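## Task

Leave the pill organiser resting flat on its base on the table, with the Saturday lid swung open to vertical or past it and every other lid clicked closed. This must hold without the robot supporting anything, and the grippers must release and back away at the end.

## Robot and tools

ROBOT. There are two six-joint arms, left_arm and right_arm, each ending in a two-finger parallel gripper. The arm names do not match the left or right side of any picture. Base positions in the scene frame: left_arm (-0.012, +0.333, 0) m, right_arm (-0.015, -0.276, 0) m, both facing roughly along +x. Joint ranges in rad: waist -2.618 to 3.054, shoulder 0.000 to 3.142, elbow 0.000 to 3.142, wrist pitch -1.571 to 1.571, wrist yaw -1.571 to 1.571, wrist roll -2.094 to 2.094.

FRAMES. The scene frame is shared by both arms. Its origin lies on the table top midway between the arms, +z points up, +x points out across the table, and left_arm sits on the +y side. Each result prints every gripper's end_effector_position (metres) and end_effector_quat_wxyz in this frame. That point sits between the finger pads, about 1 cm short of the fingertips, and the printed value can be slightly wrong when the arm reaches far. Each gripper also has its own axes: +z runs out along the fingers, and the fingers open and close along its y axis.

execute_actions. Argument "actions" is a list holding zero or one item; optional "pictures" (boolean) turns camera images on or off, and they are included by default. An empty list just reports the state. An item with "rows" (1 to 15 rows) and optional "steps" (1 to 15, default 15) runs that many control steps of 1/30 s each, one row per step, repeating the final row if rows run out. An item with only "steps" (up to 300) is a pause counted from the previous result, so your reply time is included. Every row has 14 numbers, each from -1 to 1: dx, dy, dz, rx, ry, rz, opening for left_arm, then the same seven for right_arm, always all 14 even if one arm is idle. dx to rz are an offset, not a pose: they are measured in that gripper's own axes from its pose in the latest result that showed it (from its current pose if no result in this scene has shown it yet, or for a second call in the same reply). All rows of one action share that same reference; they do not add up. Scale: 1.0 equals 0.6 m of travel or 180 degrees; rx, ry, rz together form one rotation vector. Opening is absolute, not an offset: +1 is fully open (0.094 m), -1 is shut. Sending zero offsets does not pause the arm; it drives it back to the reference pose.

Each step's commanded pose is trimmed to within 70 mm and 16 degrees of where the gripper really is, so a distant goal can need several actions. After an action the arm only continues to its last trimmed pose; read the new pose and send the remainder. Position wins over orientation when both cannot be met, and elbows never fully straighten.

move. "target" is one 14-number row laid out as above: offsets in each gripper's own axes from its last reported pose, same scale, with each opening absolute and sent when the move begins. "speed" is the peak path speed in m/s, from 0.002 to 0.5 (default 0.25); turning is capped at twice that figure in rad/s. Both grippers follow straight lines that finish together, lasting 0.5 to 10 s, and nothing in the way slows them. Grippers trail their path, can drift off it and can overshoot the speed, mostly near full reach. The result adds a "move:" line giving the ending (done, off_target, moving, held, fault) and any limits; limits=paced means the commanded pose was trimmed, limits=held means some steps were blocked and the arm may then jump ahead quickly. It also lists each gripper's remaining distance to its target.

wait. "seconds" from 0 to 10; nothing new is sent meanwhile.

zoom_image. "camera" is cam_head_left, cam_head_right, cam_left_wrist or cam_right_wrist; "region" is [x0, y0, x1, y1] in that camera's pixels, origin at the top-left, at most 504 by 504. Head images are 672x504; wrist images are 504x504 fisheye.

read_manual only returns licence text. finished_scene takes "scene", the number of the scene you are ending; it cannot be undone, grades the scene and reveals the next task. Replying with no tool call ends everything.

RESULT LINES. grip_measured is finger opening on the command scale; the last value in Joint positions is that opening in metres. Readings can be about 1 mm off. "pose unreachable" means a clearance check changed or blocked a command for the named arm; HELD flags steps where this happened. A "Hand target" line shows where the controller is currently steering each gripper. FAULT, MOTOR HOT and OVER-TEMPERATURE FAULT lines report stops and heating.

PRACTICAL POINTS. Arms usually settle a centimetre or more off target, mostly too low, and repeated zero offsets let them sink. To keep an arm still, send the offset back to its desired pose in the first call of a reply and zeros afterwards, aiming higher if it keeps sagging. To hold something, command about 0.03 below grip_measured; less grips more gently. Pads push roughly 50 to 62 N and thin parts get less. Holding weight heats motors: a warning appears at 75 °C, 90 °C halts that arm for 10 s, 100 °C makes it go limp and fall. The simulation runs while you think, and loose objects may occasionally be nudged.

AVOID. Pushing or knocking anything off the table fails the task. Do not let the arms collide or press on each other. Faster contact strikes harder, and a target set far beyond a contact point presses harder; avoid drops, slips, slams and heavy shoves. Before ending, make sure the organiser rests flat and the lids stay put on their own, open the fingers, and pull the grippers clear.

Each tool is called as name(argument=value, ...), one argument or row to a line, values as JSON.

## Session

execute_actions(
  actions=[],
)

Scene clock: 0.00 s of 4800.00 s.
left_arm: end_effector_position=(+0.5107, +0.4771, +0.1081) grip_measured=+1.000 end_effector_quat_wxyz=(+0.074, -0.479, +0.774, -0.406) | right_arm: end_effector_position=(+0.0862, +0.1724, +0.1095) grip_measured=+1.000 end_effector_quat_wxyz=(+0.074, -0.310, +0.732, +0.603)
Joint positions: left_arm=[ 0.452  2.475  2.281 -1.13   0.824 -0.707  0.094] | right_arm=[ 1.003  1.84   0.736  0.744 -0.732  0.801  0.094]
Joint velocities: left_arm=[ 0.007  0.007  0.012  0.037 -0.022 -0.007  0.   ] | right_arm=[-0.007 -0.002  0.002 -0.022  0.081 -0.007  0.   ]
Hand target (left_arm): +0.514, +0.478, +0.126; +0.095, -0.466, +0.778, -0.411
Hand target (right_arm): +0.088, +0.176, +0.123; +0.088, -0.318, +0.718, +0.613
camera_calibration (this result's frames):
cam_left_wrist: T_world_to_cam=[[0.745452, -0.0285305, 0.665949, -0.441677], [-0.627381, -0.367511, 0.686534, 0.455471], [0.225157, -0.929581, -0.291861, 0.491891], [0, 0, 0, 1]] pos_world=[0.50425, 0.612042, 0.125001]
cam_right_wrist: T_world_to_cam=[[0.297832, -0.171718, -0.939047, 0.11109], [-0.777956, -0.613753, -0.134506, 0.235589], [-0.553246, 0.770597, -0.316384, 0.0663109], [0, 0, 0, 1]] pos_world=[0.186878, 0.112571, 0.156986]

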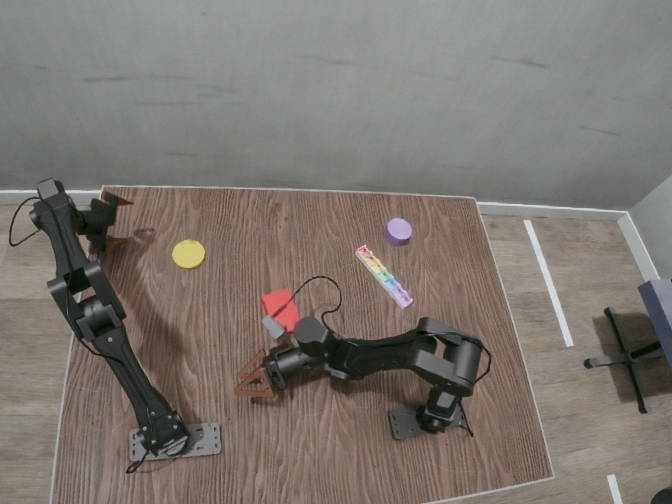

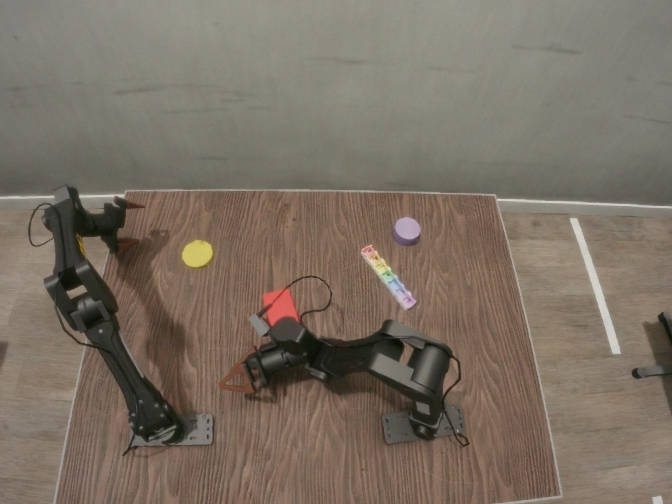

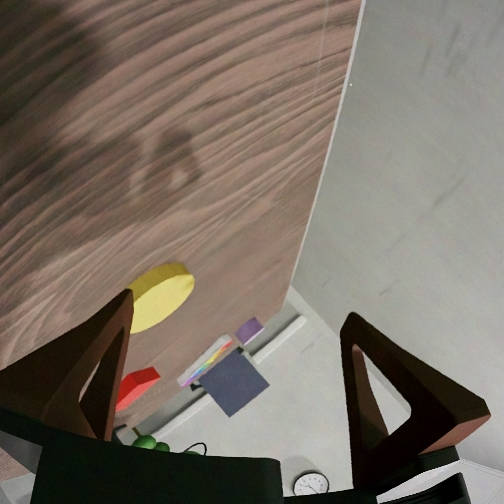

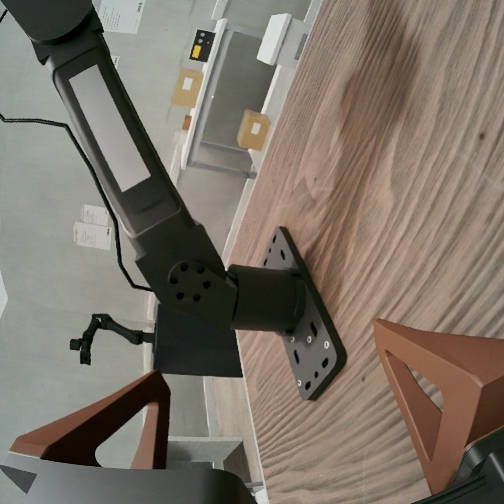

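zoom_image(
  camera="cam_head_left",
  region=[330, 210, 450, 320],
)

zoom_image(
  camera="cam_head_right",
  region=[335, 210, 455, 320],
)

Region (330, 210, 450, 320) of cam_head_left's 672x504 image, scaled by 4.200, with more detail than that image has; it fills the top 462 rows of this view, and the rest is white.

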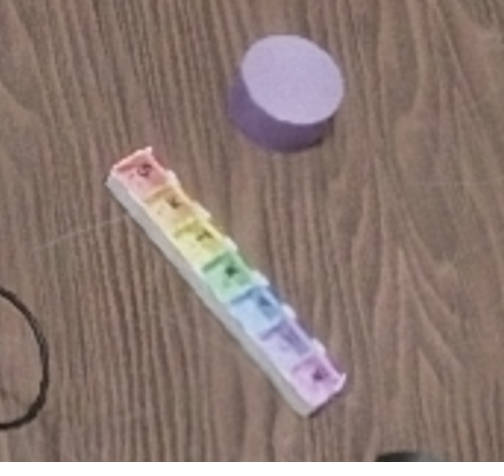

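Region (335, 210, 455, 320) of cam_head_right's 672x504 image, scaled by 4.200, with more detail than that image has; it fills the top 462 rows of this view, and the rest is white.

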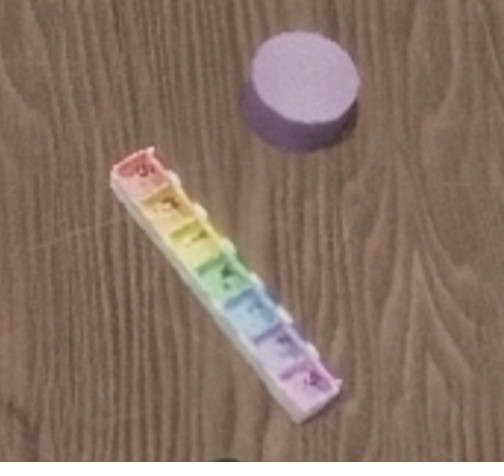

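move(
  target=[0,0,0,0,0,0,1,-0.102,-0.239,-0.769,0.384,0.160,0.069,1],
  speed=0.25,
)

Scene clock: 123.27 s of 4800.00 s.
left_arm: end_effector_position=(+0.5106, +0.4774, +0.1077) grip_measured=+1.000 end_effector_quat_wxyz=(+0.073, -0.481, +0.774, -0.405) | right_arm: end_effector_position=(+0.3250, -0.2398, +0.1278) grip_measured=+1.000 end_effector_quat_wxyz=(-0.016, -0.271, +0.962, +0.011)
Joint positions: left_arm=[ 0.452  2.475  2.281 -1.13   0.821 -0.709  0.094] | right_arm=[ 0.014  1.875  1.657 -1.389 -0.015 -0.454  0.094]
Joint velocities: left_arm=[ 0.007  0.012 -0.027 -0.007 -0.037 -0.007  0.   ] | right_arm=[-0.012 -0.012  0.012 -0.007 -0.037  0.007  0.   ]
Hand target (left_arm): +0.511, +0.477, +0.108; +0.074, -0.479, +0.774, -0.406
Hand target (right_arm): +0.332, -0.242, +0.139; -0.002, -0.273, +0.962, +0.003
Off the commanded pose (left_arm): 0.000 m, 0 deg.
Off the commanded pose (right_arm): 0.017 m, 2 deg.
After step 90, 117.00 s passed at rest.
move: off_target (right_arm)
camera_calibration (this result's frames):
cam_left_wrist: T_world_to_cam=[[0.74735, -0.0273352, 0.663868, -0.442696], [-0.624597, -0.369653, 0.687921, 0.455222], [0.226596, -0.928768, -0.293334, 0.491148], [0, 0, 0, 1]] pos_world=[0.503887, 0.612335, 0.124805]
cam_right_wrist: T_world_to_cam=[[0.264415, -0.963958, -0.0295016, -0.308981], [-0.897383, -0.257128, 0.358594, 0.232147], [-0.353255, -0.0683432, -0.933028, 0.334493], [0, 0, 0, 1]] pos_world=[0.408185, -0.215292, 0.219729]

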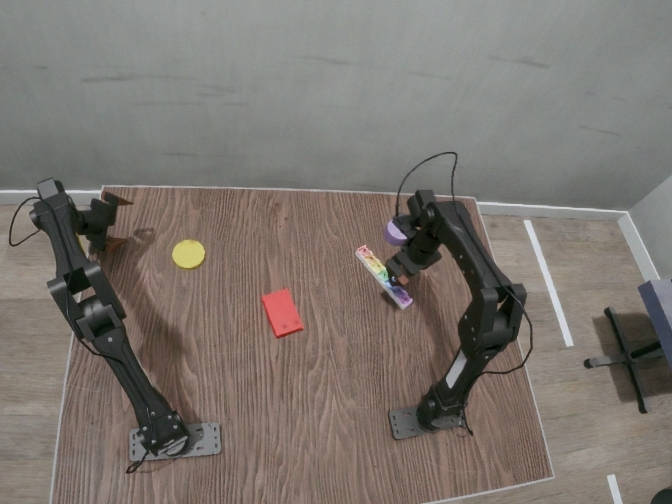

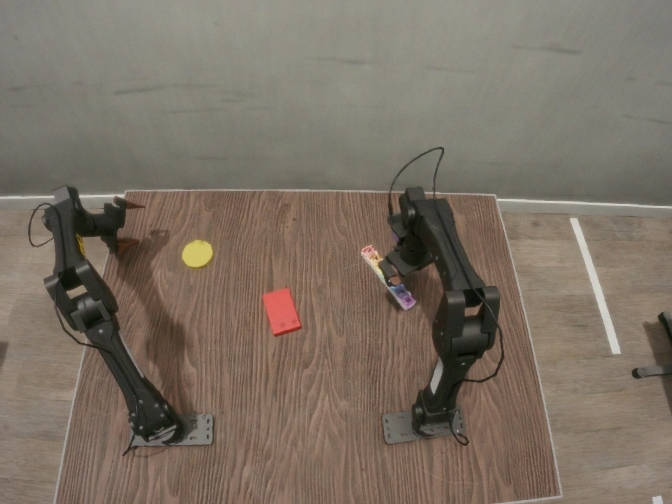

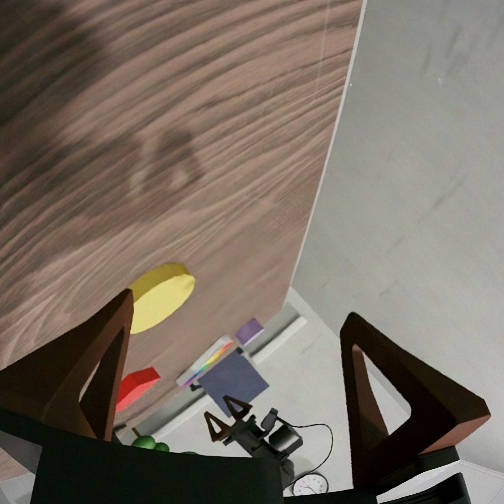

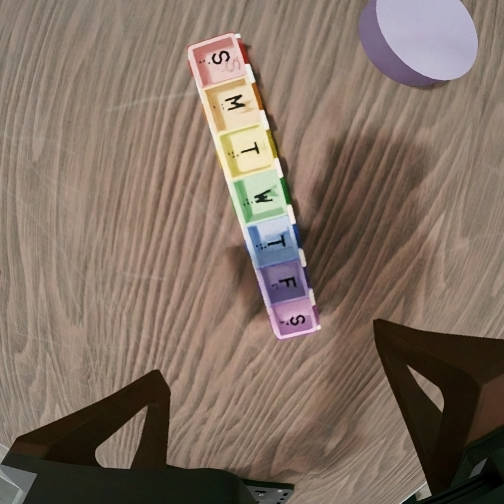

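move(
  target=[0,0,0,0,0,0,1,0.0275,-0.0163,0.12,0.01,0,0,0.6],
  speed=0.2,
)

Scene clock: 136.07 s of 4800.00 s.
left_arm: end_effector_position=(+0.5106, +0.4777, +0.1074) grip_measured=+1.000 end_effector_quat_wxyz=(+0.073, -0.482, +0.774, -0.404) | right_arm: end_effector_position=(+0.3108, -0.2513, +0.0522) grip_measured=+0.602 end_effector_quat_wxyz=(-0.028, -0.272, +0.962, +0.003)
Joint positions: left_arm=[ 0.452  2.475  2.281 -1.13   0.819 -0.712  0.094] | right_arm=[-0.006  1.874  1.351 -1.104  0.004 -0.476  0.075]
Joint velocities: left_arm=[ 0.002 -0.002 -0.012 -0.081 -0.022  0.022  0.   ] | right_arm=[-0.012  0.007 -0.007  0.037 -0.037 -0.022  0.001]
Hand target (left_arm): +0.511, +0.477, +0.108; +0.073, -0.481, +0.774, -0.405
Hand target (right_arm): +0.314, -0.255, +0.056; -0.012, -0.271, +0.962, -0.004
Off the commanded pose (left_arm): 0.000 m, 0 deg.
Off the commanded pose (right_arm): 0.006 m, 2 deg.
After step 90, 8.70 s passed at rest.
move: done
camera_calibration (this result's frames):
cam_left_wrist: T_world_to_cam=[[0.749115, -0.025987, 0.66193, -0.443779], [-0.621966, -0.371512, 0.689302, 0.454875], [0.228002, -0.928064, -0.294468, 0.490406], [0, 0, 0, 1]] pos_world=[0.503545, 0.612587, 0.124614]
cam_right_wrist: T_world_to_cam=[[0.266326, -0.963767, -0.0149773, -0.319829], [-0.890097, -0.251871, 0.379854, 0.241498], [-0.369863, -0.0878335, -0.924925, 0.258058], [0, 0, 0, 1]] pos_world=[0.395582, -0.224748, 0.14216]

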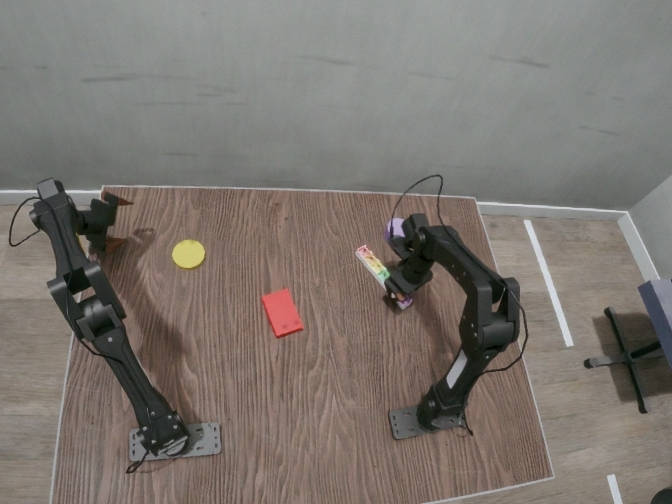

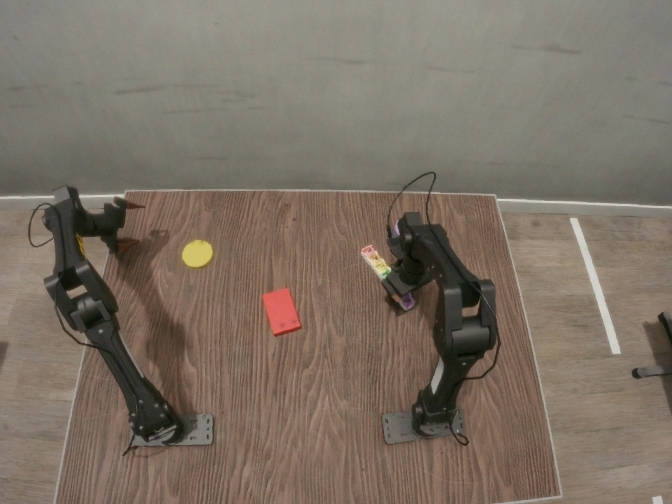

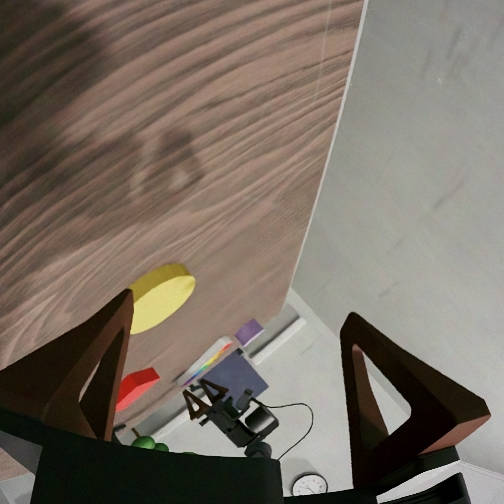

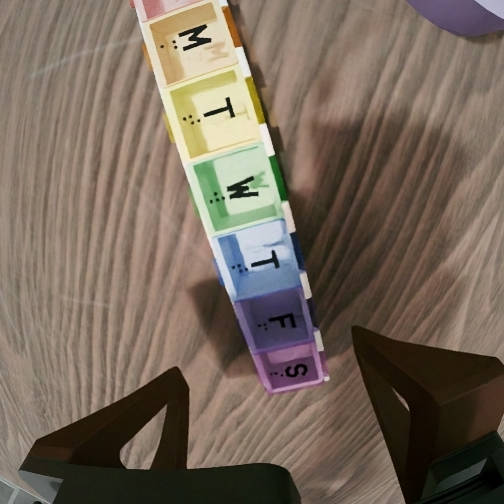

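move(
  target=[0,0,0,0,0,0,1,-0.006,-0.015,0.048,0.01,0,0,0.6],
  speed=0.1,
)

Scene clock: 147.90 s of 4800.00 s.
left_arm: end_effector_position=(+0.5105, +0.4780, +0.1071) grip_measured=+1.000 end_effector_quat_wxyz=(+0.073, -0.484, +0.774, -0.403) | right_arm: end_effector_position=(+0.3145, -0.2543, +0.0240) grip_measured=+0.602 end_effector_quat_wxyz=(-0.033, -0.272, +0.962, -0.005)
Joint positions: left_arm=[ 0.452  2.475  2.281 -1.13   0.816 -0.714  0.094] | right_arm=[-0.006  1.927  1.304 -1.01   0.023 -0.476  0.075]
Joint velocities: left_arm=[-0.007 -0.012  0.012  0.022  0.007  0.051  0.   ] | right_arm=[-0.007  0.007 -0.017  0.037 -0.022 -0.022  0.001]
Hand target (left_arm): +0.511, +0.478, +0.107; +0.073, -0.482, +0.774, -0.404
Hand target (right_arm): +0.317, -0.257, +0.023; -0.024, -0.272, +0.962, -0.012
Off the commanded pose (left_arm): 0.000 m, 0 deg.
Off the commanded pose (right_arm): 0.004 m, 1 deg.
After step 90, 7.90 s passed at rest.
move: done
camera_calibration (this result's frames):
cam_left_wrist: T_world_to_cam=[[0.750846, -0.0250905, 0.660001, -0.44459], [-0.619408, -0.373626, 0.690462, 0.454756], [0.229269, -0.92724, -0.296076, 0.48976], [0, 0, 0, 1]] pos_world=[0.503211, 0.612878, 0.124445]
cam_right_wrist: T_world_to_cam=[[0.267334, -0.963602, 0.00177204, -0.32479], [-0.888016, -0.24565, 0.388694, 0.25541], [-0.374111, -0.105485, -0.921365, 0.229838], [0, 0, 0, 1]] pos_world=[0.399621, -0.225982, 0.113064]

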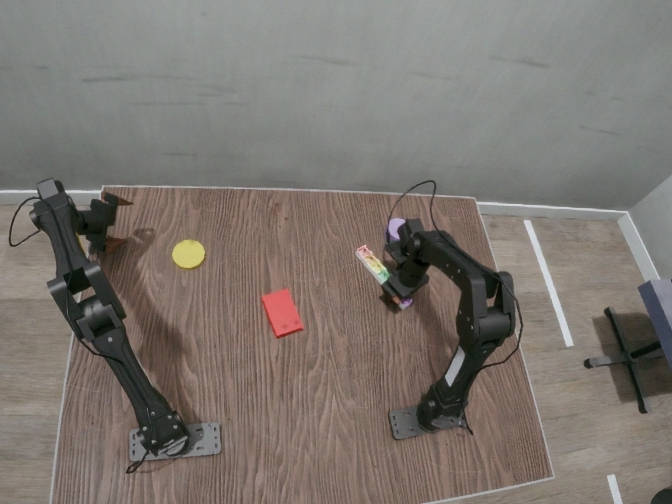

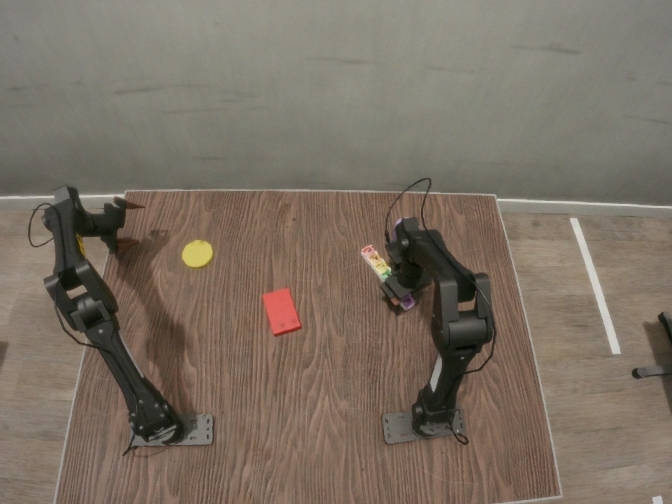

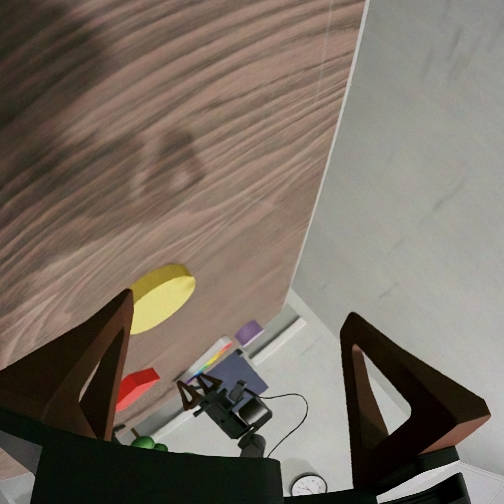

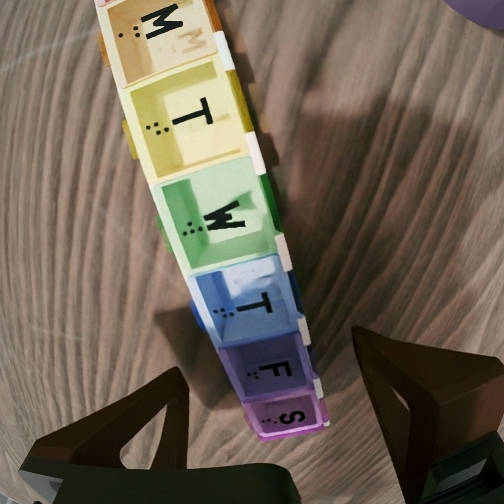

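execute_actions(
  actions=[
    {"rows": [[0,0,0,0,0,0,1,0.002,-0.008,0.012,0,0,0,0.3],[0,0,0,0,0,0,1,0.002,-0.008,0.012,0,0,0,0.1],[0,0,0,0,0,0,1,0.002,-0.008,0.012,0,0,0,0.0],[0,0,0,0,0,0,1,0.002,-0.008,0.012,0,0,0,0.0],[0,0,0,0,0,0,1,0.002,-0.006,0.012,0,0,0,-0.1],[0,0,0,0,0,0,1,0.002,-0.004,0.012,0,0,0,-0.2],[0,0,0,0,0,0,1,0.002,-0.004,0.012,0,0,0,-0.28],[0,0,0,0,0,0,1,0.002,-0.004,0.012,0,0,0,-0.36],[0,0,0,0,0,0,1,0.002,-0.004,0.012,0,0,0,-0.42]], "steps": 15},
  ],
)

Scene clock: 157.17 s of 4800.00 s.
left_arm: end_effector_position=(+0.5104, +0.4783, +0.1068) grip_measured=+1.000 end_effector_quat_wxyz=(+0.072, -0.485, +0.773, -0.402) | right_arm: end_effector_position=(+0.3140, -0.2560, +0.0194) grip_measured=-0.316 end_effector_quat_wxyz=(-0.038, -0.272, +0.961, -0.004)
Joint positions: left_arm=[ 0.452  2.475  2.281 -1.13   0.814 -0.717  0.094] | right_arm=[-0.011  1.942  1.304 -1.007  0.023 -0.481  0.032]
Joint velocities: left_arm=[-0.007  0.007  0.007  0.051  0.007 -0.022  0.   ] | right_arm=[-0.002 -0.017 -0.002 -0.022 -0.037  0.007  0.   ]
Hand target (left_arm): +0.510, +0.478, +0.107; +0.073, -0.483, +0.774, -0.403
Hand target (right_arm): +0.314, -0.257, +0.017; -0.033, -0.272, +0.962, -0.005
Off the commanded pose (left_arm): 0.000 m, 0 deg.
Off the commanded pose (right_arm): 0.003 m, 1 deg.
Steps of this call (steps 1 to 90: nothing new was sent; then 5.77 s passed at rest; steps 91 to 105: all 15 steps of this action). Readings (end_effector_position):
91: left_arm (+0.5105, +0.4781, +0.1070) | right_arm (+0.3149, -0.2544, +0.0238)
92: left_arm (+0.5105, +0.4781, +0.1070) | right_arm (+0.3149, -0.2546, +0.0232)
94: left_arm (+0.5104, +0.4781, +0.1070) | right_arm (+0.3144, -0.2556, +0.0213)
98: left_arm (+0.5104, +0.4782, +0.1069) | right_arm (+0.3139, -0.2560, +0.0194)
105: the state above
camera_calibration (this result's frames):
cam_left_wrist: T_world_to_cam=[[0.752445, -0.0240436, 0.658216, -0.445464], [-0.617005, -0.375457, 0.691619, 0.454539], [0.230503, -0.926528, -0.297346, 0.489116], [0, 0, 0, 1]] pos_world=[0.502897, 0.613129, 0.12428]
cam_right_wrist: T_world_to_cam=[[0.267694, -0.963504, -0.000859507, -0.326304], [-0.883372, -0.245787, 0.399051, 0.254687], [-0.384699, -0.106064, -0.916928, 0.228264], [0, 0, 0, 1]] pos_world=[0.400146, -0.227585, 0.107388]

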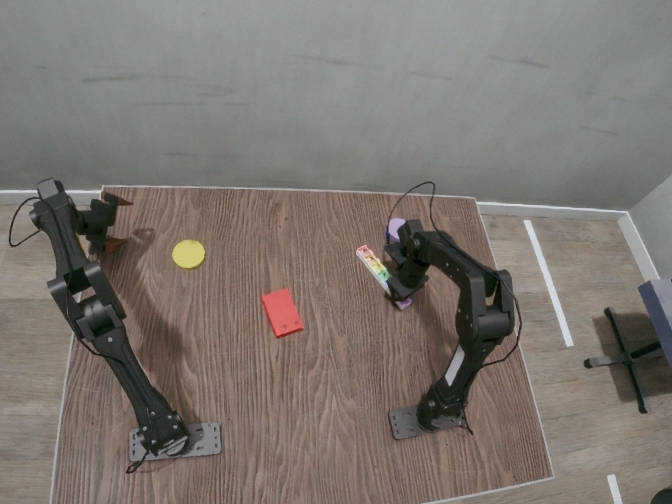

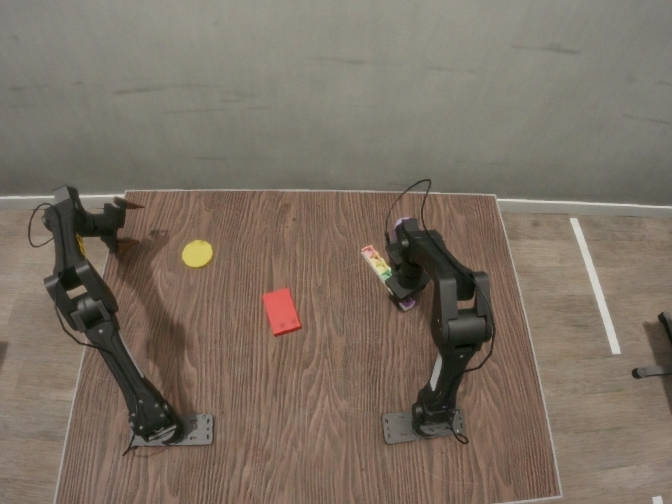

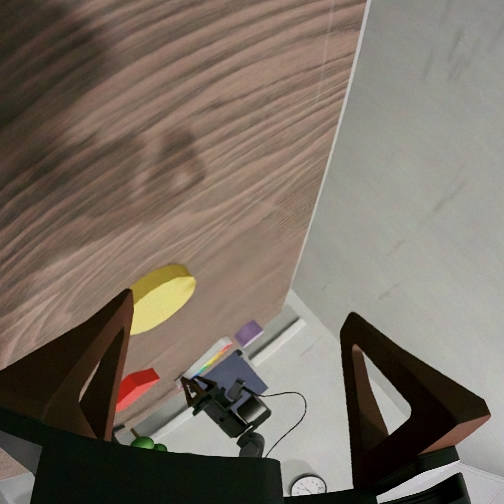

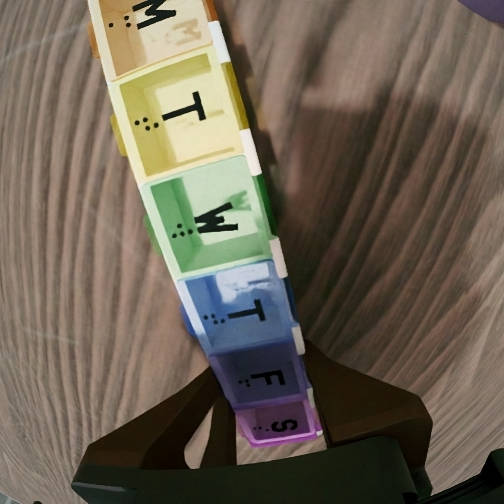

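move(
  target=[0,0,0,0,0,0,1,0,0,-0.065,0.01,0,0,-0.42],
  speed=0.1,
)

move(
  target=[0,0,0,0,0,0,1,-0.27,0.222,-0.01,0,0,-0.38,-0.42],
  speed=0.15,
)

Scene clock: 181.73 s of 4800.00 s.
left_arm: end_effector_position=(+0.5103, +0.4786, +0.1065) grip_measured=+1.000 end_effector_quat_wxyz=(+0.072, -0.486, +0.773, -0.401) | right_arm: end_effector_position=(+0.3054, -0.2571, +0.0412) grip_measured=-0.316 end_effector_quat_wxyz=(-0.057, -0.272, +0.961, -0.009)
Joint positions: left_arm=[ 0.452  2.475  2.281 -1.13   0.811 -0.719  0.094] | right_arm=[-0.003  1.914  1.354 -1.12   0.04  -0.471  0.032]
Joint velocities: left_arm=[ 0.012 -0.002 -0.007  0.007  0.037 -0.037  0.   ] | right_arm=[ 0.017 -0.007 -0.017  0.037  0.007 -0.007 -0.001]
Hand target (left_arm): +0.510, +0.478, +0.107; +0.072, -0.485, +0.773, -0.402
Hand target (right_arm): +0.316, -0.255, +0.058; -0.034, -0.273, +0.961, -0.019
Off the commanded pose (left_arm): 0.000 m, 0 deg.
Off the commanded pose (right_arm): 0.021 m, 3 deg.
After step 90, 20.57 s passed at rest.
move: off_target (right_arm)
camera_calibration (this result's frames):
cam_left_wrist: T_world_to_cam=[[0.75418, -0.0226722, 0.656277, -0.446548], [-0.614354, -0.377312, 0.692968, 0.454189], [0.23191, -0.925809, -0.29849, 0.488367], [0, 0, 0, 1]] pos_world=[0.502553, 0.613381, 0.124093]
cam_right_wrist: T_world_to_cam=[[0.267189, -0.963592, 0.010034, -0.325354], [-0.869661, -0.236632, 0.433238, 0.234875], [-0.415091, -0.124483, -0.901224, 0.248771], [0, 0, 0, 1]] pos_world=[0.394455, -0.226961, 0.125706]

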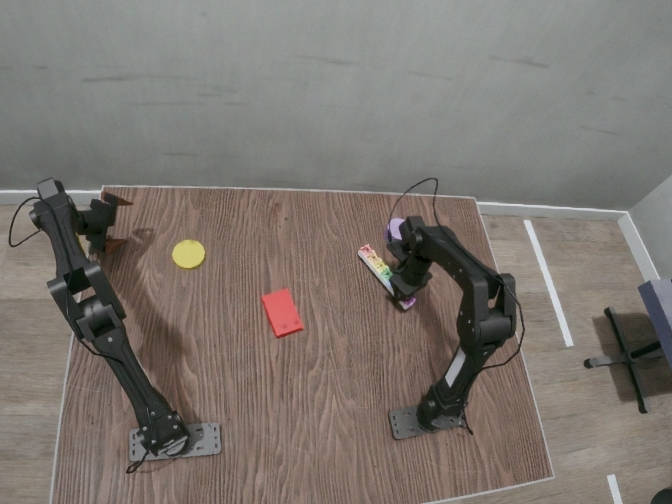

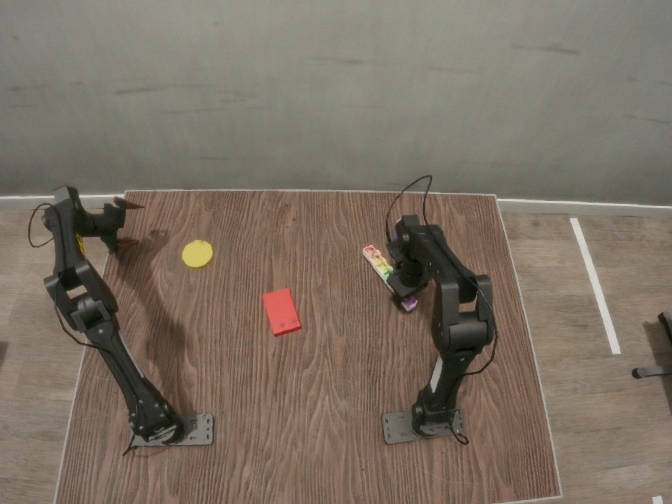

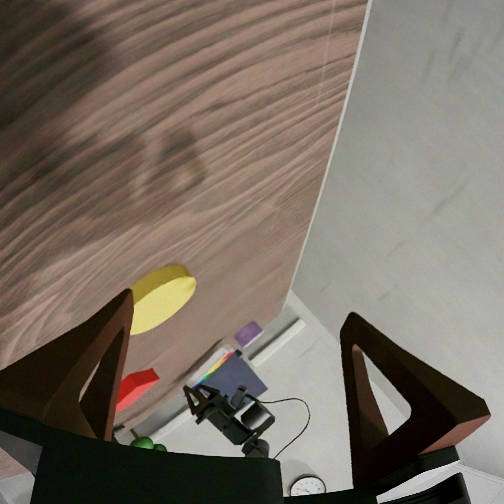

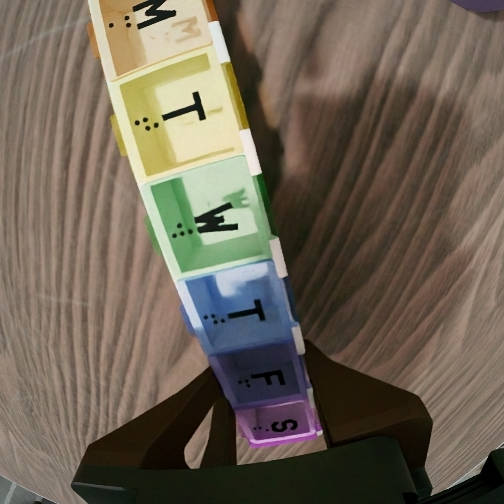

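Scene clock: 186.17 s of 4800.00 s.
left_arm: end_effector_position=(+0.5103, +0.4788, +0.1062) grip_measured=+1.000 end_effector_quat_wxyz=(+0.072, -0.487, +0.773, -0.400) | right_arm: end_effector_position=(+0.3745, -0.0698, +0.0247) grip_measured=-0.316 end_effector_quat_wxyz=(+0.065, +0.760, -0.647, -0.013)
Joint positions: left_arm=[ 0.452  2.475  2.281 -1.13   0.809 -0.722  0.094] | right_arm=[ 0.412  2.442  2.133 -1.392  0.022 -1.236  0.032]
Joint velocities: left_arm=[-0.022 -0.007 -0.007 -0.022  0.007 -0.037  0.   ] | right_arm=[ 0.022 -0.007  0.027 -0.007 -0.037 -0.081  0.   ]
Hand target (left_arm): +0.510, +0.479, +0.107; +0.072, -0.486, +0.773, -0.401
Hand target (right_arm): +0.375, -0.061, +0.035; +0.051, +0.765, -0.642, -0.021
Off the commanded pose (left_arm): 0.000 m, 0 deg.
Off the commanded pose (right_arm): 0.012 m, 2 deg.
move: off_target (right_arm)
camera_calibration (this result's frames):
cam_left_wrist: T_world_to_cam=[[0.755761, -0.021611, 0.654491, -0.447423], [-0.611939, -0.379141, 0.694106, 0.45397], [0.233144, -0.925087, -0.299765, 0.487718], [0, 0, 0, 1]] pos_world=[0.502238, 0.613631, 0.123932]
cam_right_wrist: T_world_to_cam=[[0.986829, -0.12507, -0.102595, -0.371357], [-0.072092, -0.907777, 0.413211, 0.00140785], [-0.144814, -0.400373, -0.904837, 0.165551], [0, 0, 0, 1]] pos_world=[0.390542, 0.0211146, 0.111116]

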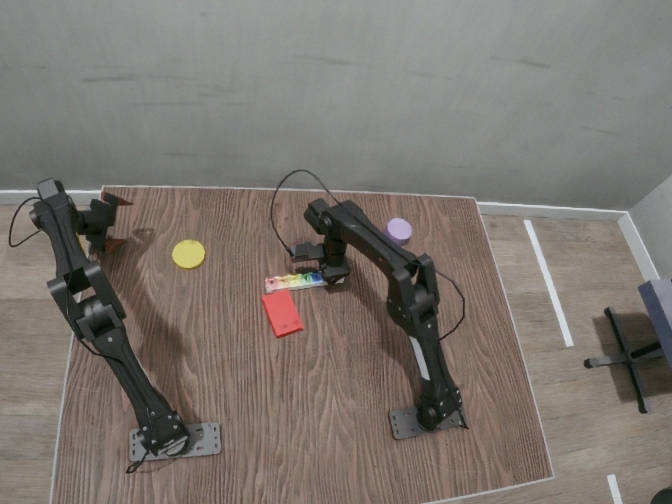

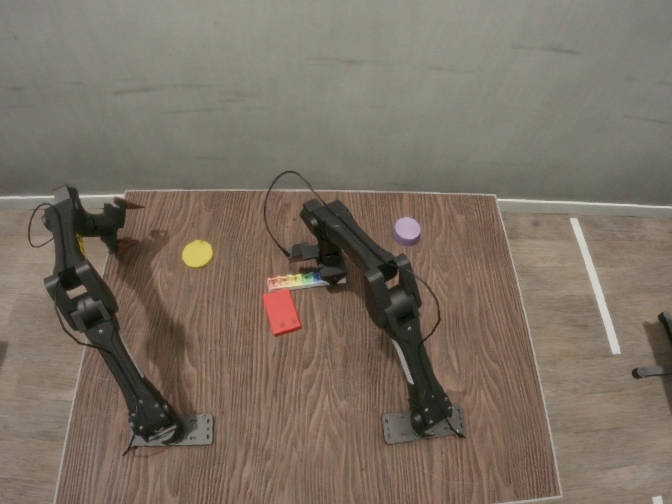

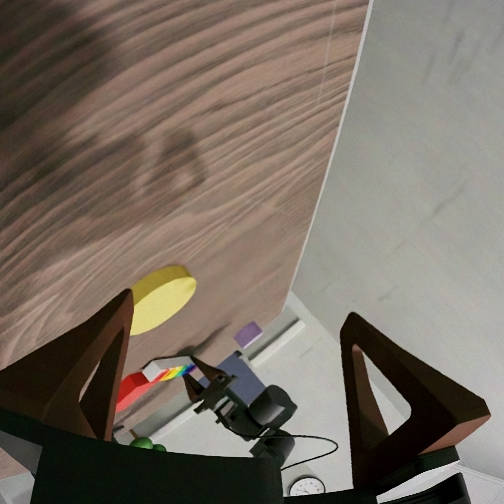

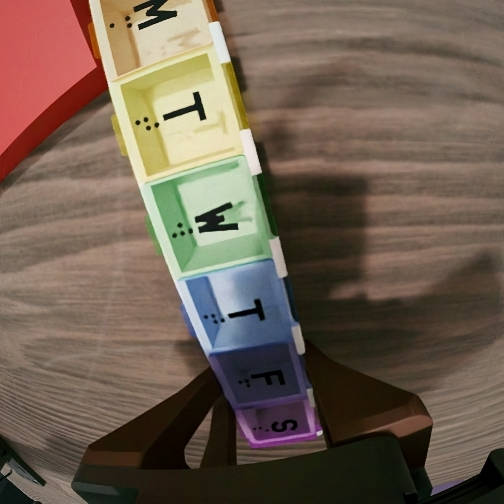

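zoom_image(
  camera="cam_head_left",
  region=[250, 250, 370, 345],
)

Region (250, 250, 370, 345) of cam_head_left's 672x504 image, scaled by 4.200, with more detail than that image has; it fills the top 399 rows of this view, and the rest is white.

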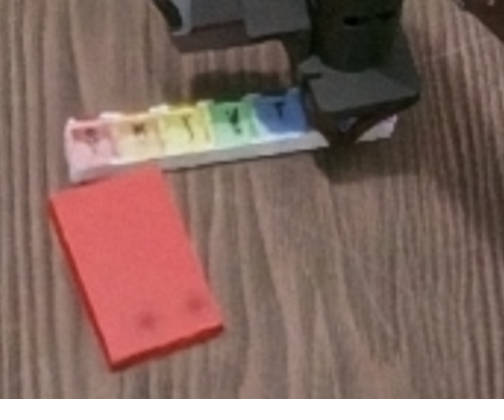

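execute_actions(
  actions=[
    {"rows": [[0,0,0,0,0,0,1,0,0,-0.008,0,0,0.02,-0.42],[0,0,0,0,0,0,1,0,0,-0.008,0,0,0.04,-0.42],[0,0,0,0,0,0,1,0,0,-0.008,0,0,0.04,-0.42],[0,0,0,0,0,0,1,0,0,-0.008,0,0,0.04,-0.42],[0,0,0,0,0,0,1,0,0,-0.008,0,0,0.04,-0.42],[0,0,0,0,0,0,1,0,0,0.0,0,0,0.04,-0.42],[0,0,0,0,0,0,1,0,0,0.008,0,0,0.04,-0.42],[0,0,0,0,0,0,1,0,0,0.011,0,0,0.04,-0.42],[0,0,0,0,0,0,1,0,0,0.011,0,0,0.04,-0.42],[0,0,0,0,0,0,1,0,0,0.011,0,0,0.04,-0.42],[0,0,0,0,0,0,1,0,0,0.011,0,0,0.04,-0.2],[0,0,0,0,0,0,1,0,0,0.011,0,0,0.04,0.2]], "steps": 15},
  ],
)

Scene clock: 197.27 s of 4800.00 s.
left_arm: end_effector_position=(+0.5102, +0.4791, +0.1059) grip_measured=+1.000 end_effector_quat_wxyz=(+0.071, -0.489, +0.772, -0.399) | right_arm: end_effector_position=(+0.3740, -0.0701, +0.0226) grip_measured=+0.194 end_effector_quat_wxyz=(+0.067, +0.721, -0.690, -0.010)
Joint positions: left_arm=[ 0.452  2.475  2.281 -1.13   0.807 -0.724  0.094] | right_arm=[ 0.412  2.444  2.126 -1.387  0.023 -1.12   0.056]
Joint velocities: left_arm=[-0.012  0.007 -0.002 -0.081 -0.051  0.022  0.   ] | right_arm=[-0.022 -0.002 -0.095  0.037 -0.037  0.095  0.008]
Hand target (left_arm): +0.510, +0.479, +0.106; +0.072, -0.487, +0.773, -0.400
Hand target (right_arm): +0.374, -0.070, +0.018; +0.066, +0.718, -0.693, -0.009
Off the commanded pose (left_arm): 0.000 m, 0 deg.
Off the commanded pose (right_arm): 0.004 m, 1 deg.
Steps of this call (steps 1 to 90: nothing new was sent; then 7.60 s passed at rest; steps 91 to 105: all 15 steps of this action). Readings (end_effector_position):
91: left_arm (+0.5103, +0.4789, +0.1062) | right_arm (+0.3744, -0.0698, +0.0247)
92: left_arm (+0.5102, +0.4789, +0.1061) | right_arm (+0.3744, -0.0698, +0.0247)
94: left_arm (+0.5102, +0.4790, +0.1060) | right_arm (+0.3744, -0.0698, +0.0247)
98: left_arm (+0.5102, +0.4791, +0.1060) | right_arm (+0.3744, -0.0698, +0.0245)
105: the state above
camera_calibration (this result's frames):
cam_left_wrist: T_world_to_cam=[[0.757333, -0.020543, 0.652705, -0.448298], [-0.609519, -0.380969, 0.695233, 0.453751], [0.234378, -0.92436, -0.301042, 0.487068], [0, 0, 0, 1]] pos_world=[0.501923, 0.613881, 0.123771]
cam_right_wrist: T_world_to_cam=[[0.966753, -0.238363, -0.0925887, -0.371856], [-0.178219, -0.887713, 0.424503, 0.0428432], [-0.183378, -0.393889, -0.90068, 0.17819], [0, 0, 0, 1]] pos_world=[0.399804, 0.0195829, 0.107875]

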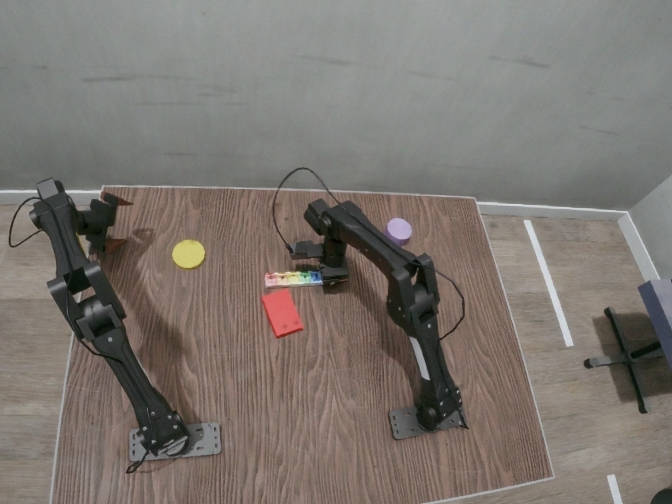

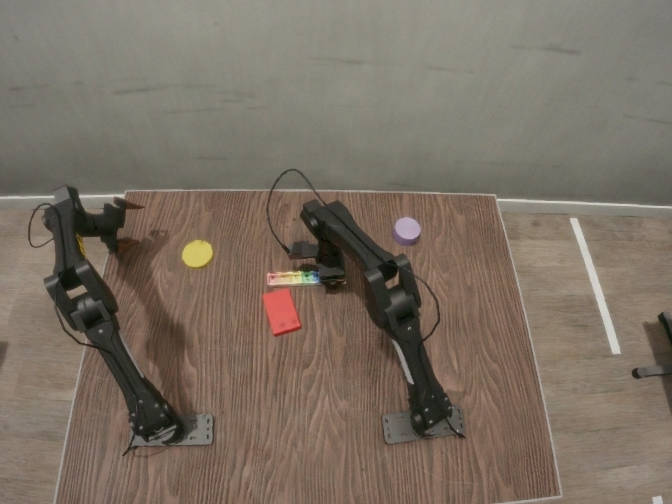

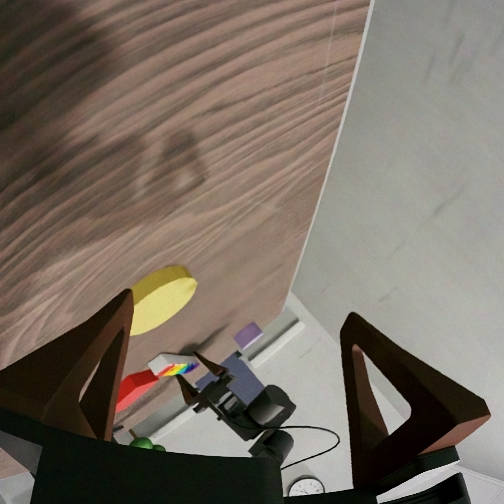

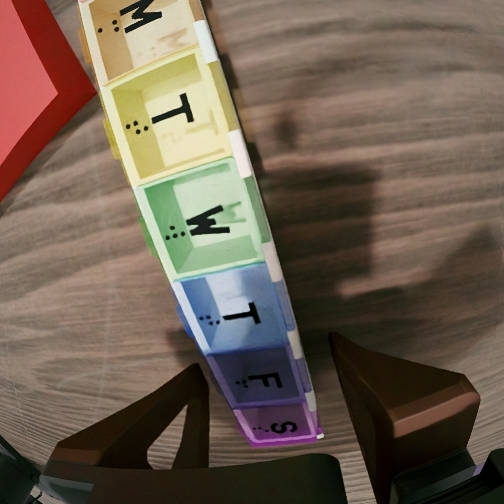

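execute_actions(
  actions=[
    {"rows": [[0,0,0,0,0,0,1,0,0,-0.02,0,0,0,0.4],[0,0,0,0,0,0,1,0,0,-0.04,0,0,0,0.4],[0,0,0,0,0,0,1,0,0,-0.07,0,0,0,0.4],[0,0,0,0,0,0,1,0,0,-0.10,0,0,0,0.4],[0,0,0,0,0,0,1,0,0,-0.13,0,0,0,0.4]], "steps": 15},
  ],
  pictures=false,
)

Scene clock: 235.57 s of 4800.00 s.
left_arm: end_effector_position=(+0.5101, +0.4794, +0.1057) grip_measured=+1.000 end_effector_quat_wxyz=(+0.071, -0.490, +0.772, -0.398) | right_arm: end_effector_position=(+0.3832, -0.0651, +0.0877) grip_measured=+0.398 end_effector_quat_wxyz=(+0.032, +0.720, -0.693, +0.002)
Joint positions: left_arm=[ 0.452  2.475  2.281 -1.13   0.804 -0.727  0.094] | right_arm=[ 0.412  2.415  2.34  -1.556  0.023 -1.115  0.066]
Joint velocities: left_arm=[-0.002 -0.002 -0.002  0.007 -0.051 -0.081  0.   ] | right_arm=[ 0.012  0.061  0.007 -0.183  0.022 -0.007 -0.001]
Hand target (left_arm): +0.510, +0.479, +0.106; +0.071, -0.489, +0.772, -0.399
Hand target (right_arm): +0.381, -0.065, +0.099; +0.029, +0.722, -0.691, +0.003
Off the commanded pose (left_arm): 0.000 m, 0 deg.
Off the commanded pose (right_arm): 0.012 m, 4 deg.
joint sent to its limit (right arm) — the command would take joint 4 (wrist pitch) past its lower limit, so that joint was sent only as far as its limit.
Steps of this call (steps 1 to 90: nothing new was sent; then 34.80 s passed at rest; steps 91 to 105: all 15 steps of this action). Readings (end_effector_position):
91: left_arm (+0.5102, +0.4792, +0.1059) | right_arm (+0.3740, -0.0701, +0.0229)
92: left_arm (+0.5102, +0.4792, +0.1059) | right_arm (+0.3731, -0.0706, +0.0246)
94: left_arm (+0.5102, +0.4793, +0.1058) | right_arm (+0.3745, -0.0698, +0.0330)
98: left_arm (+0.5101, +0.4794, +0.1057) | right_arm (+0.3849, -0.0642, +0.0649)
105: the state above

move(
  target=[0.657,-0.028,0.168,0,0.0826,0.2925,0.6,0.243,-0.018,-0.137,0.312,-0.427,0.312,0.4],
  speed=0.3,
)

Scene clock: 268.03 s of 4800.00 s.
left_arm: end_effector_position=(+0.3682, +0.0982, +0.1431) grip_measured=+0.602 end_effector_quat_wxyz=(+0.112, -0.056, +0.917, -0.378) | right_arm: end_effector_position=(+0.4058, -0.2026, +0.1667) grip_measured=+0.398 end_effector_quat_wxyz=(+0.672, -0.133, +0.720, +0.115)
Joint positions: left_arm=[-0.388  1.759  1.306 -0.534  0.6   -0.637  0.075] | right_arm=[-0.037  1.6    0.458  1.067 -0.306 -0.036  0.066]
Joint velocities: left_arm=[-0.017  0.012 -0.002  0.037 -0.022  0.037  0.   ] | right_arm=[-0.002 -0.007  0.002 -0.007 -0.007 -0.022 -0.001]
Hand target (left_arm): +0.370, +0.097, +0.162; +0.139, -0.044, +0.910, -0.388
Hand target (right_arm): +0.404, -0.205, +0.168; +0.678, -0.127, +0.716, +0.111
Off the commanded pose (left_arm): 0.017 m, 4 deg.
Off the commanded pose (right_arm): 0.010 m, 1 deg.
After step 90, 25.43 s passed at rest.
move: off_target (left_arm)
camera_calibration (this result's frames):
cam_left_wrist: T_world_to_cam=[[0.189443, -0.626243, 0.756261, -0.119089], [-0.927585, 0.138455, 0.347011, 0.312173], [-0.322021, -0.767235, -0.554665, 0.405087], [0, 0, 0, 1]] pos_world=[0.442574, 0.192996, 0.206422]
cam_right_wrist: T_world_to_cam=[[0.321903, -0.909077, -0.264495, -0.266329], [-0.453129, 0.097361, -0.886112, 0.399262], [0.831296, 0.405093, -0.380588, -0.0749755], [0, 0, 0, 1]] pos_world=[0.328976, -0.250614, 0.254814]

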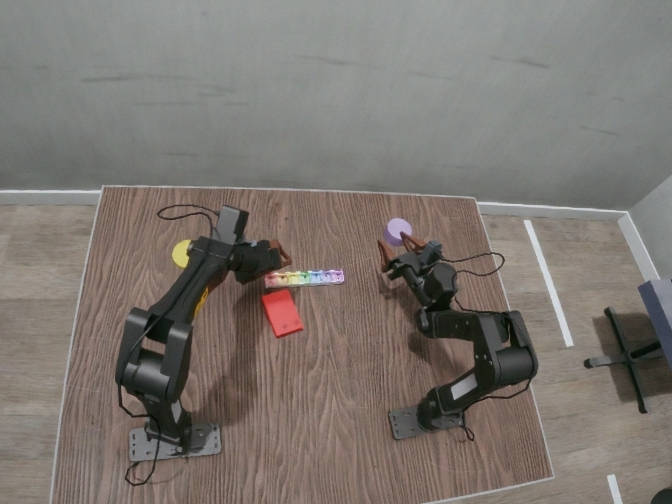

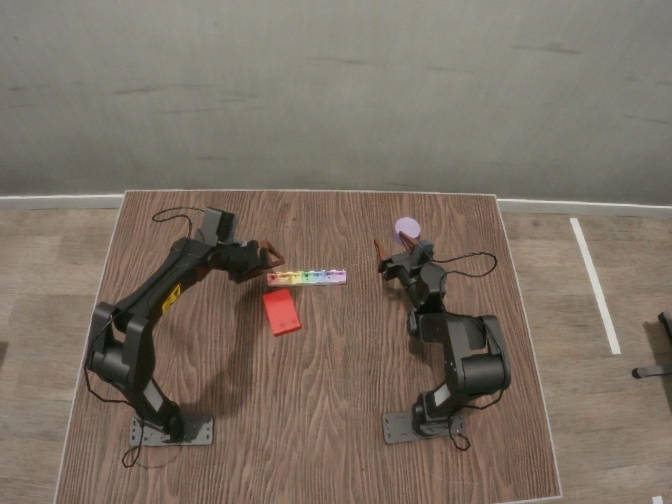

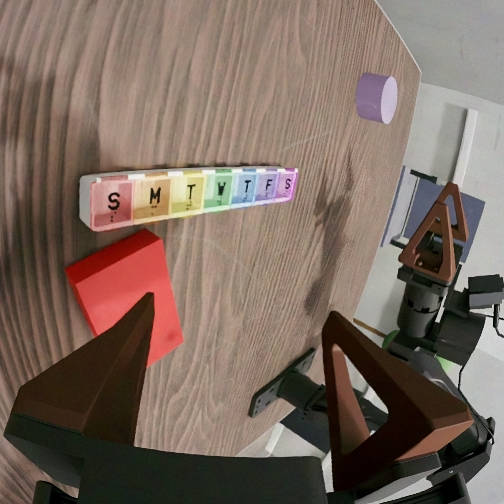

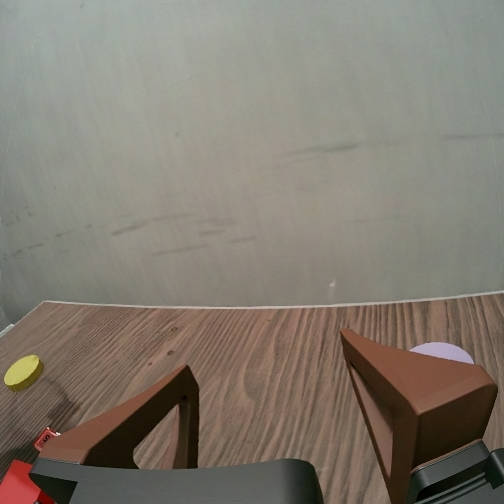

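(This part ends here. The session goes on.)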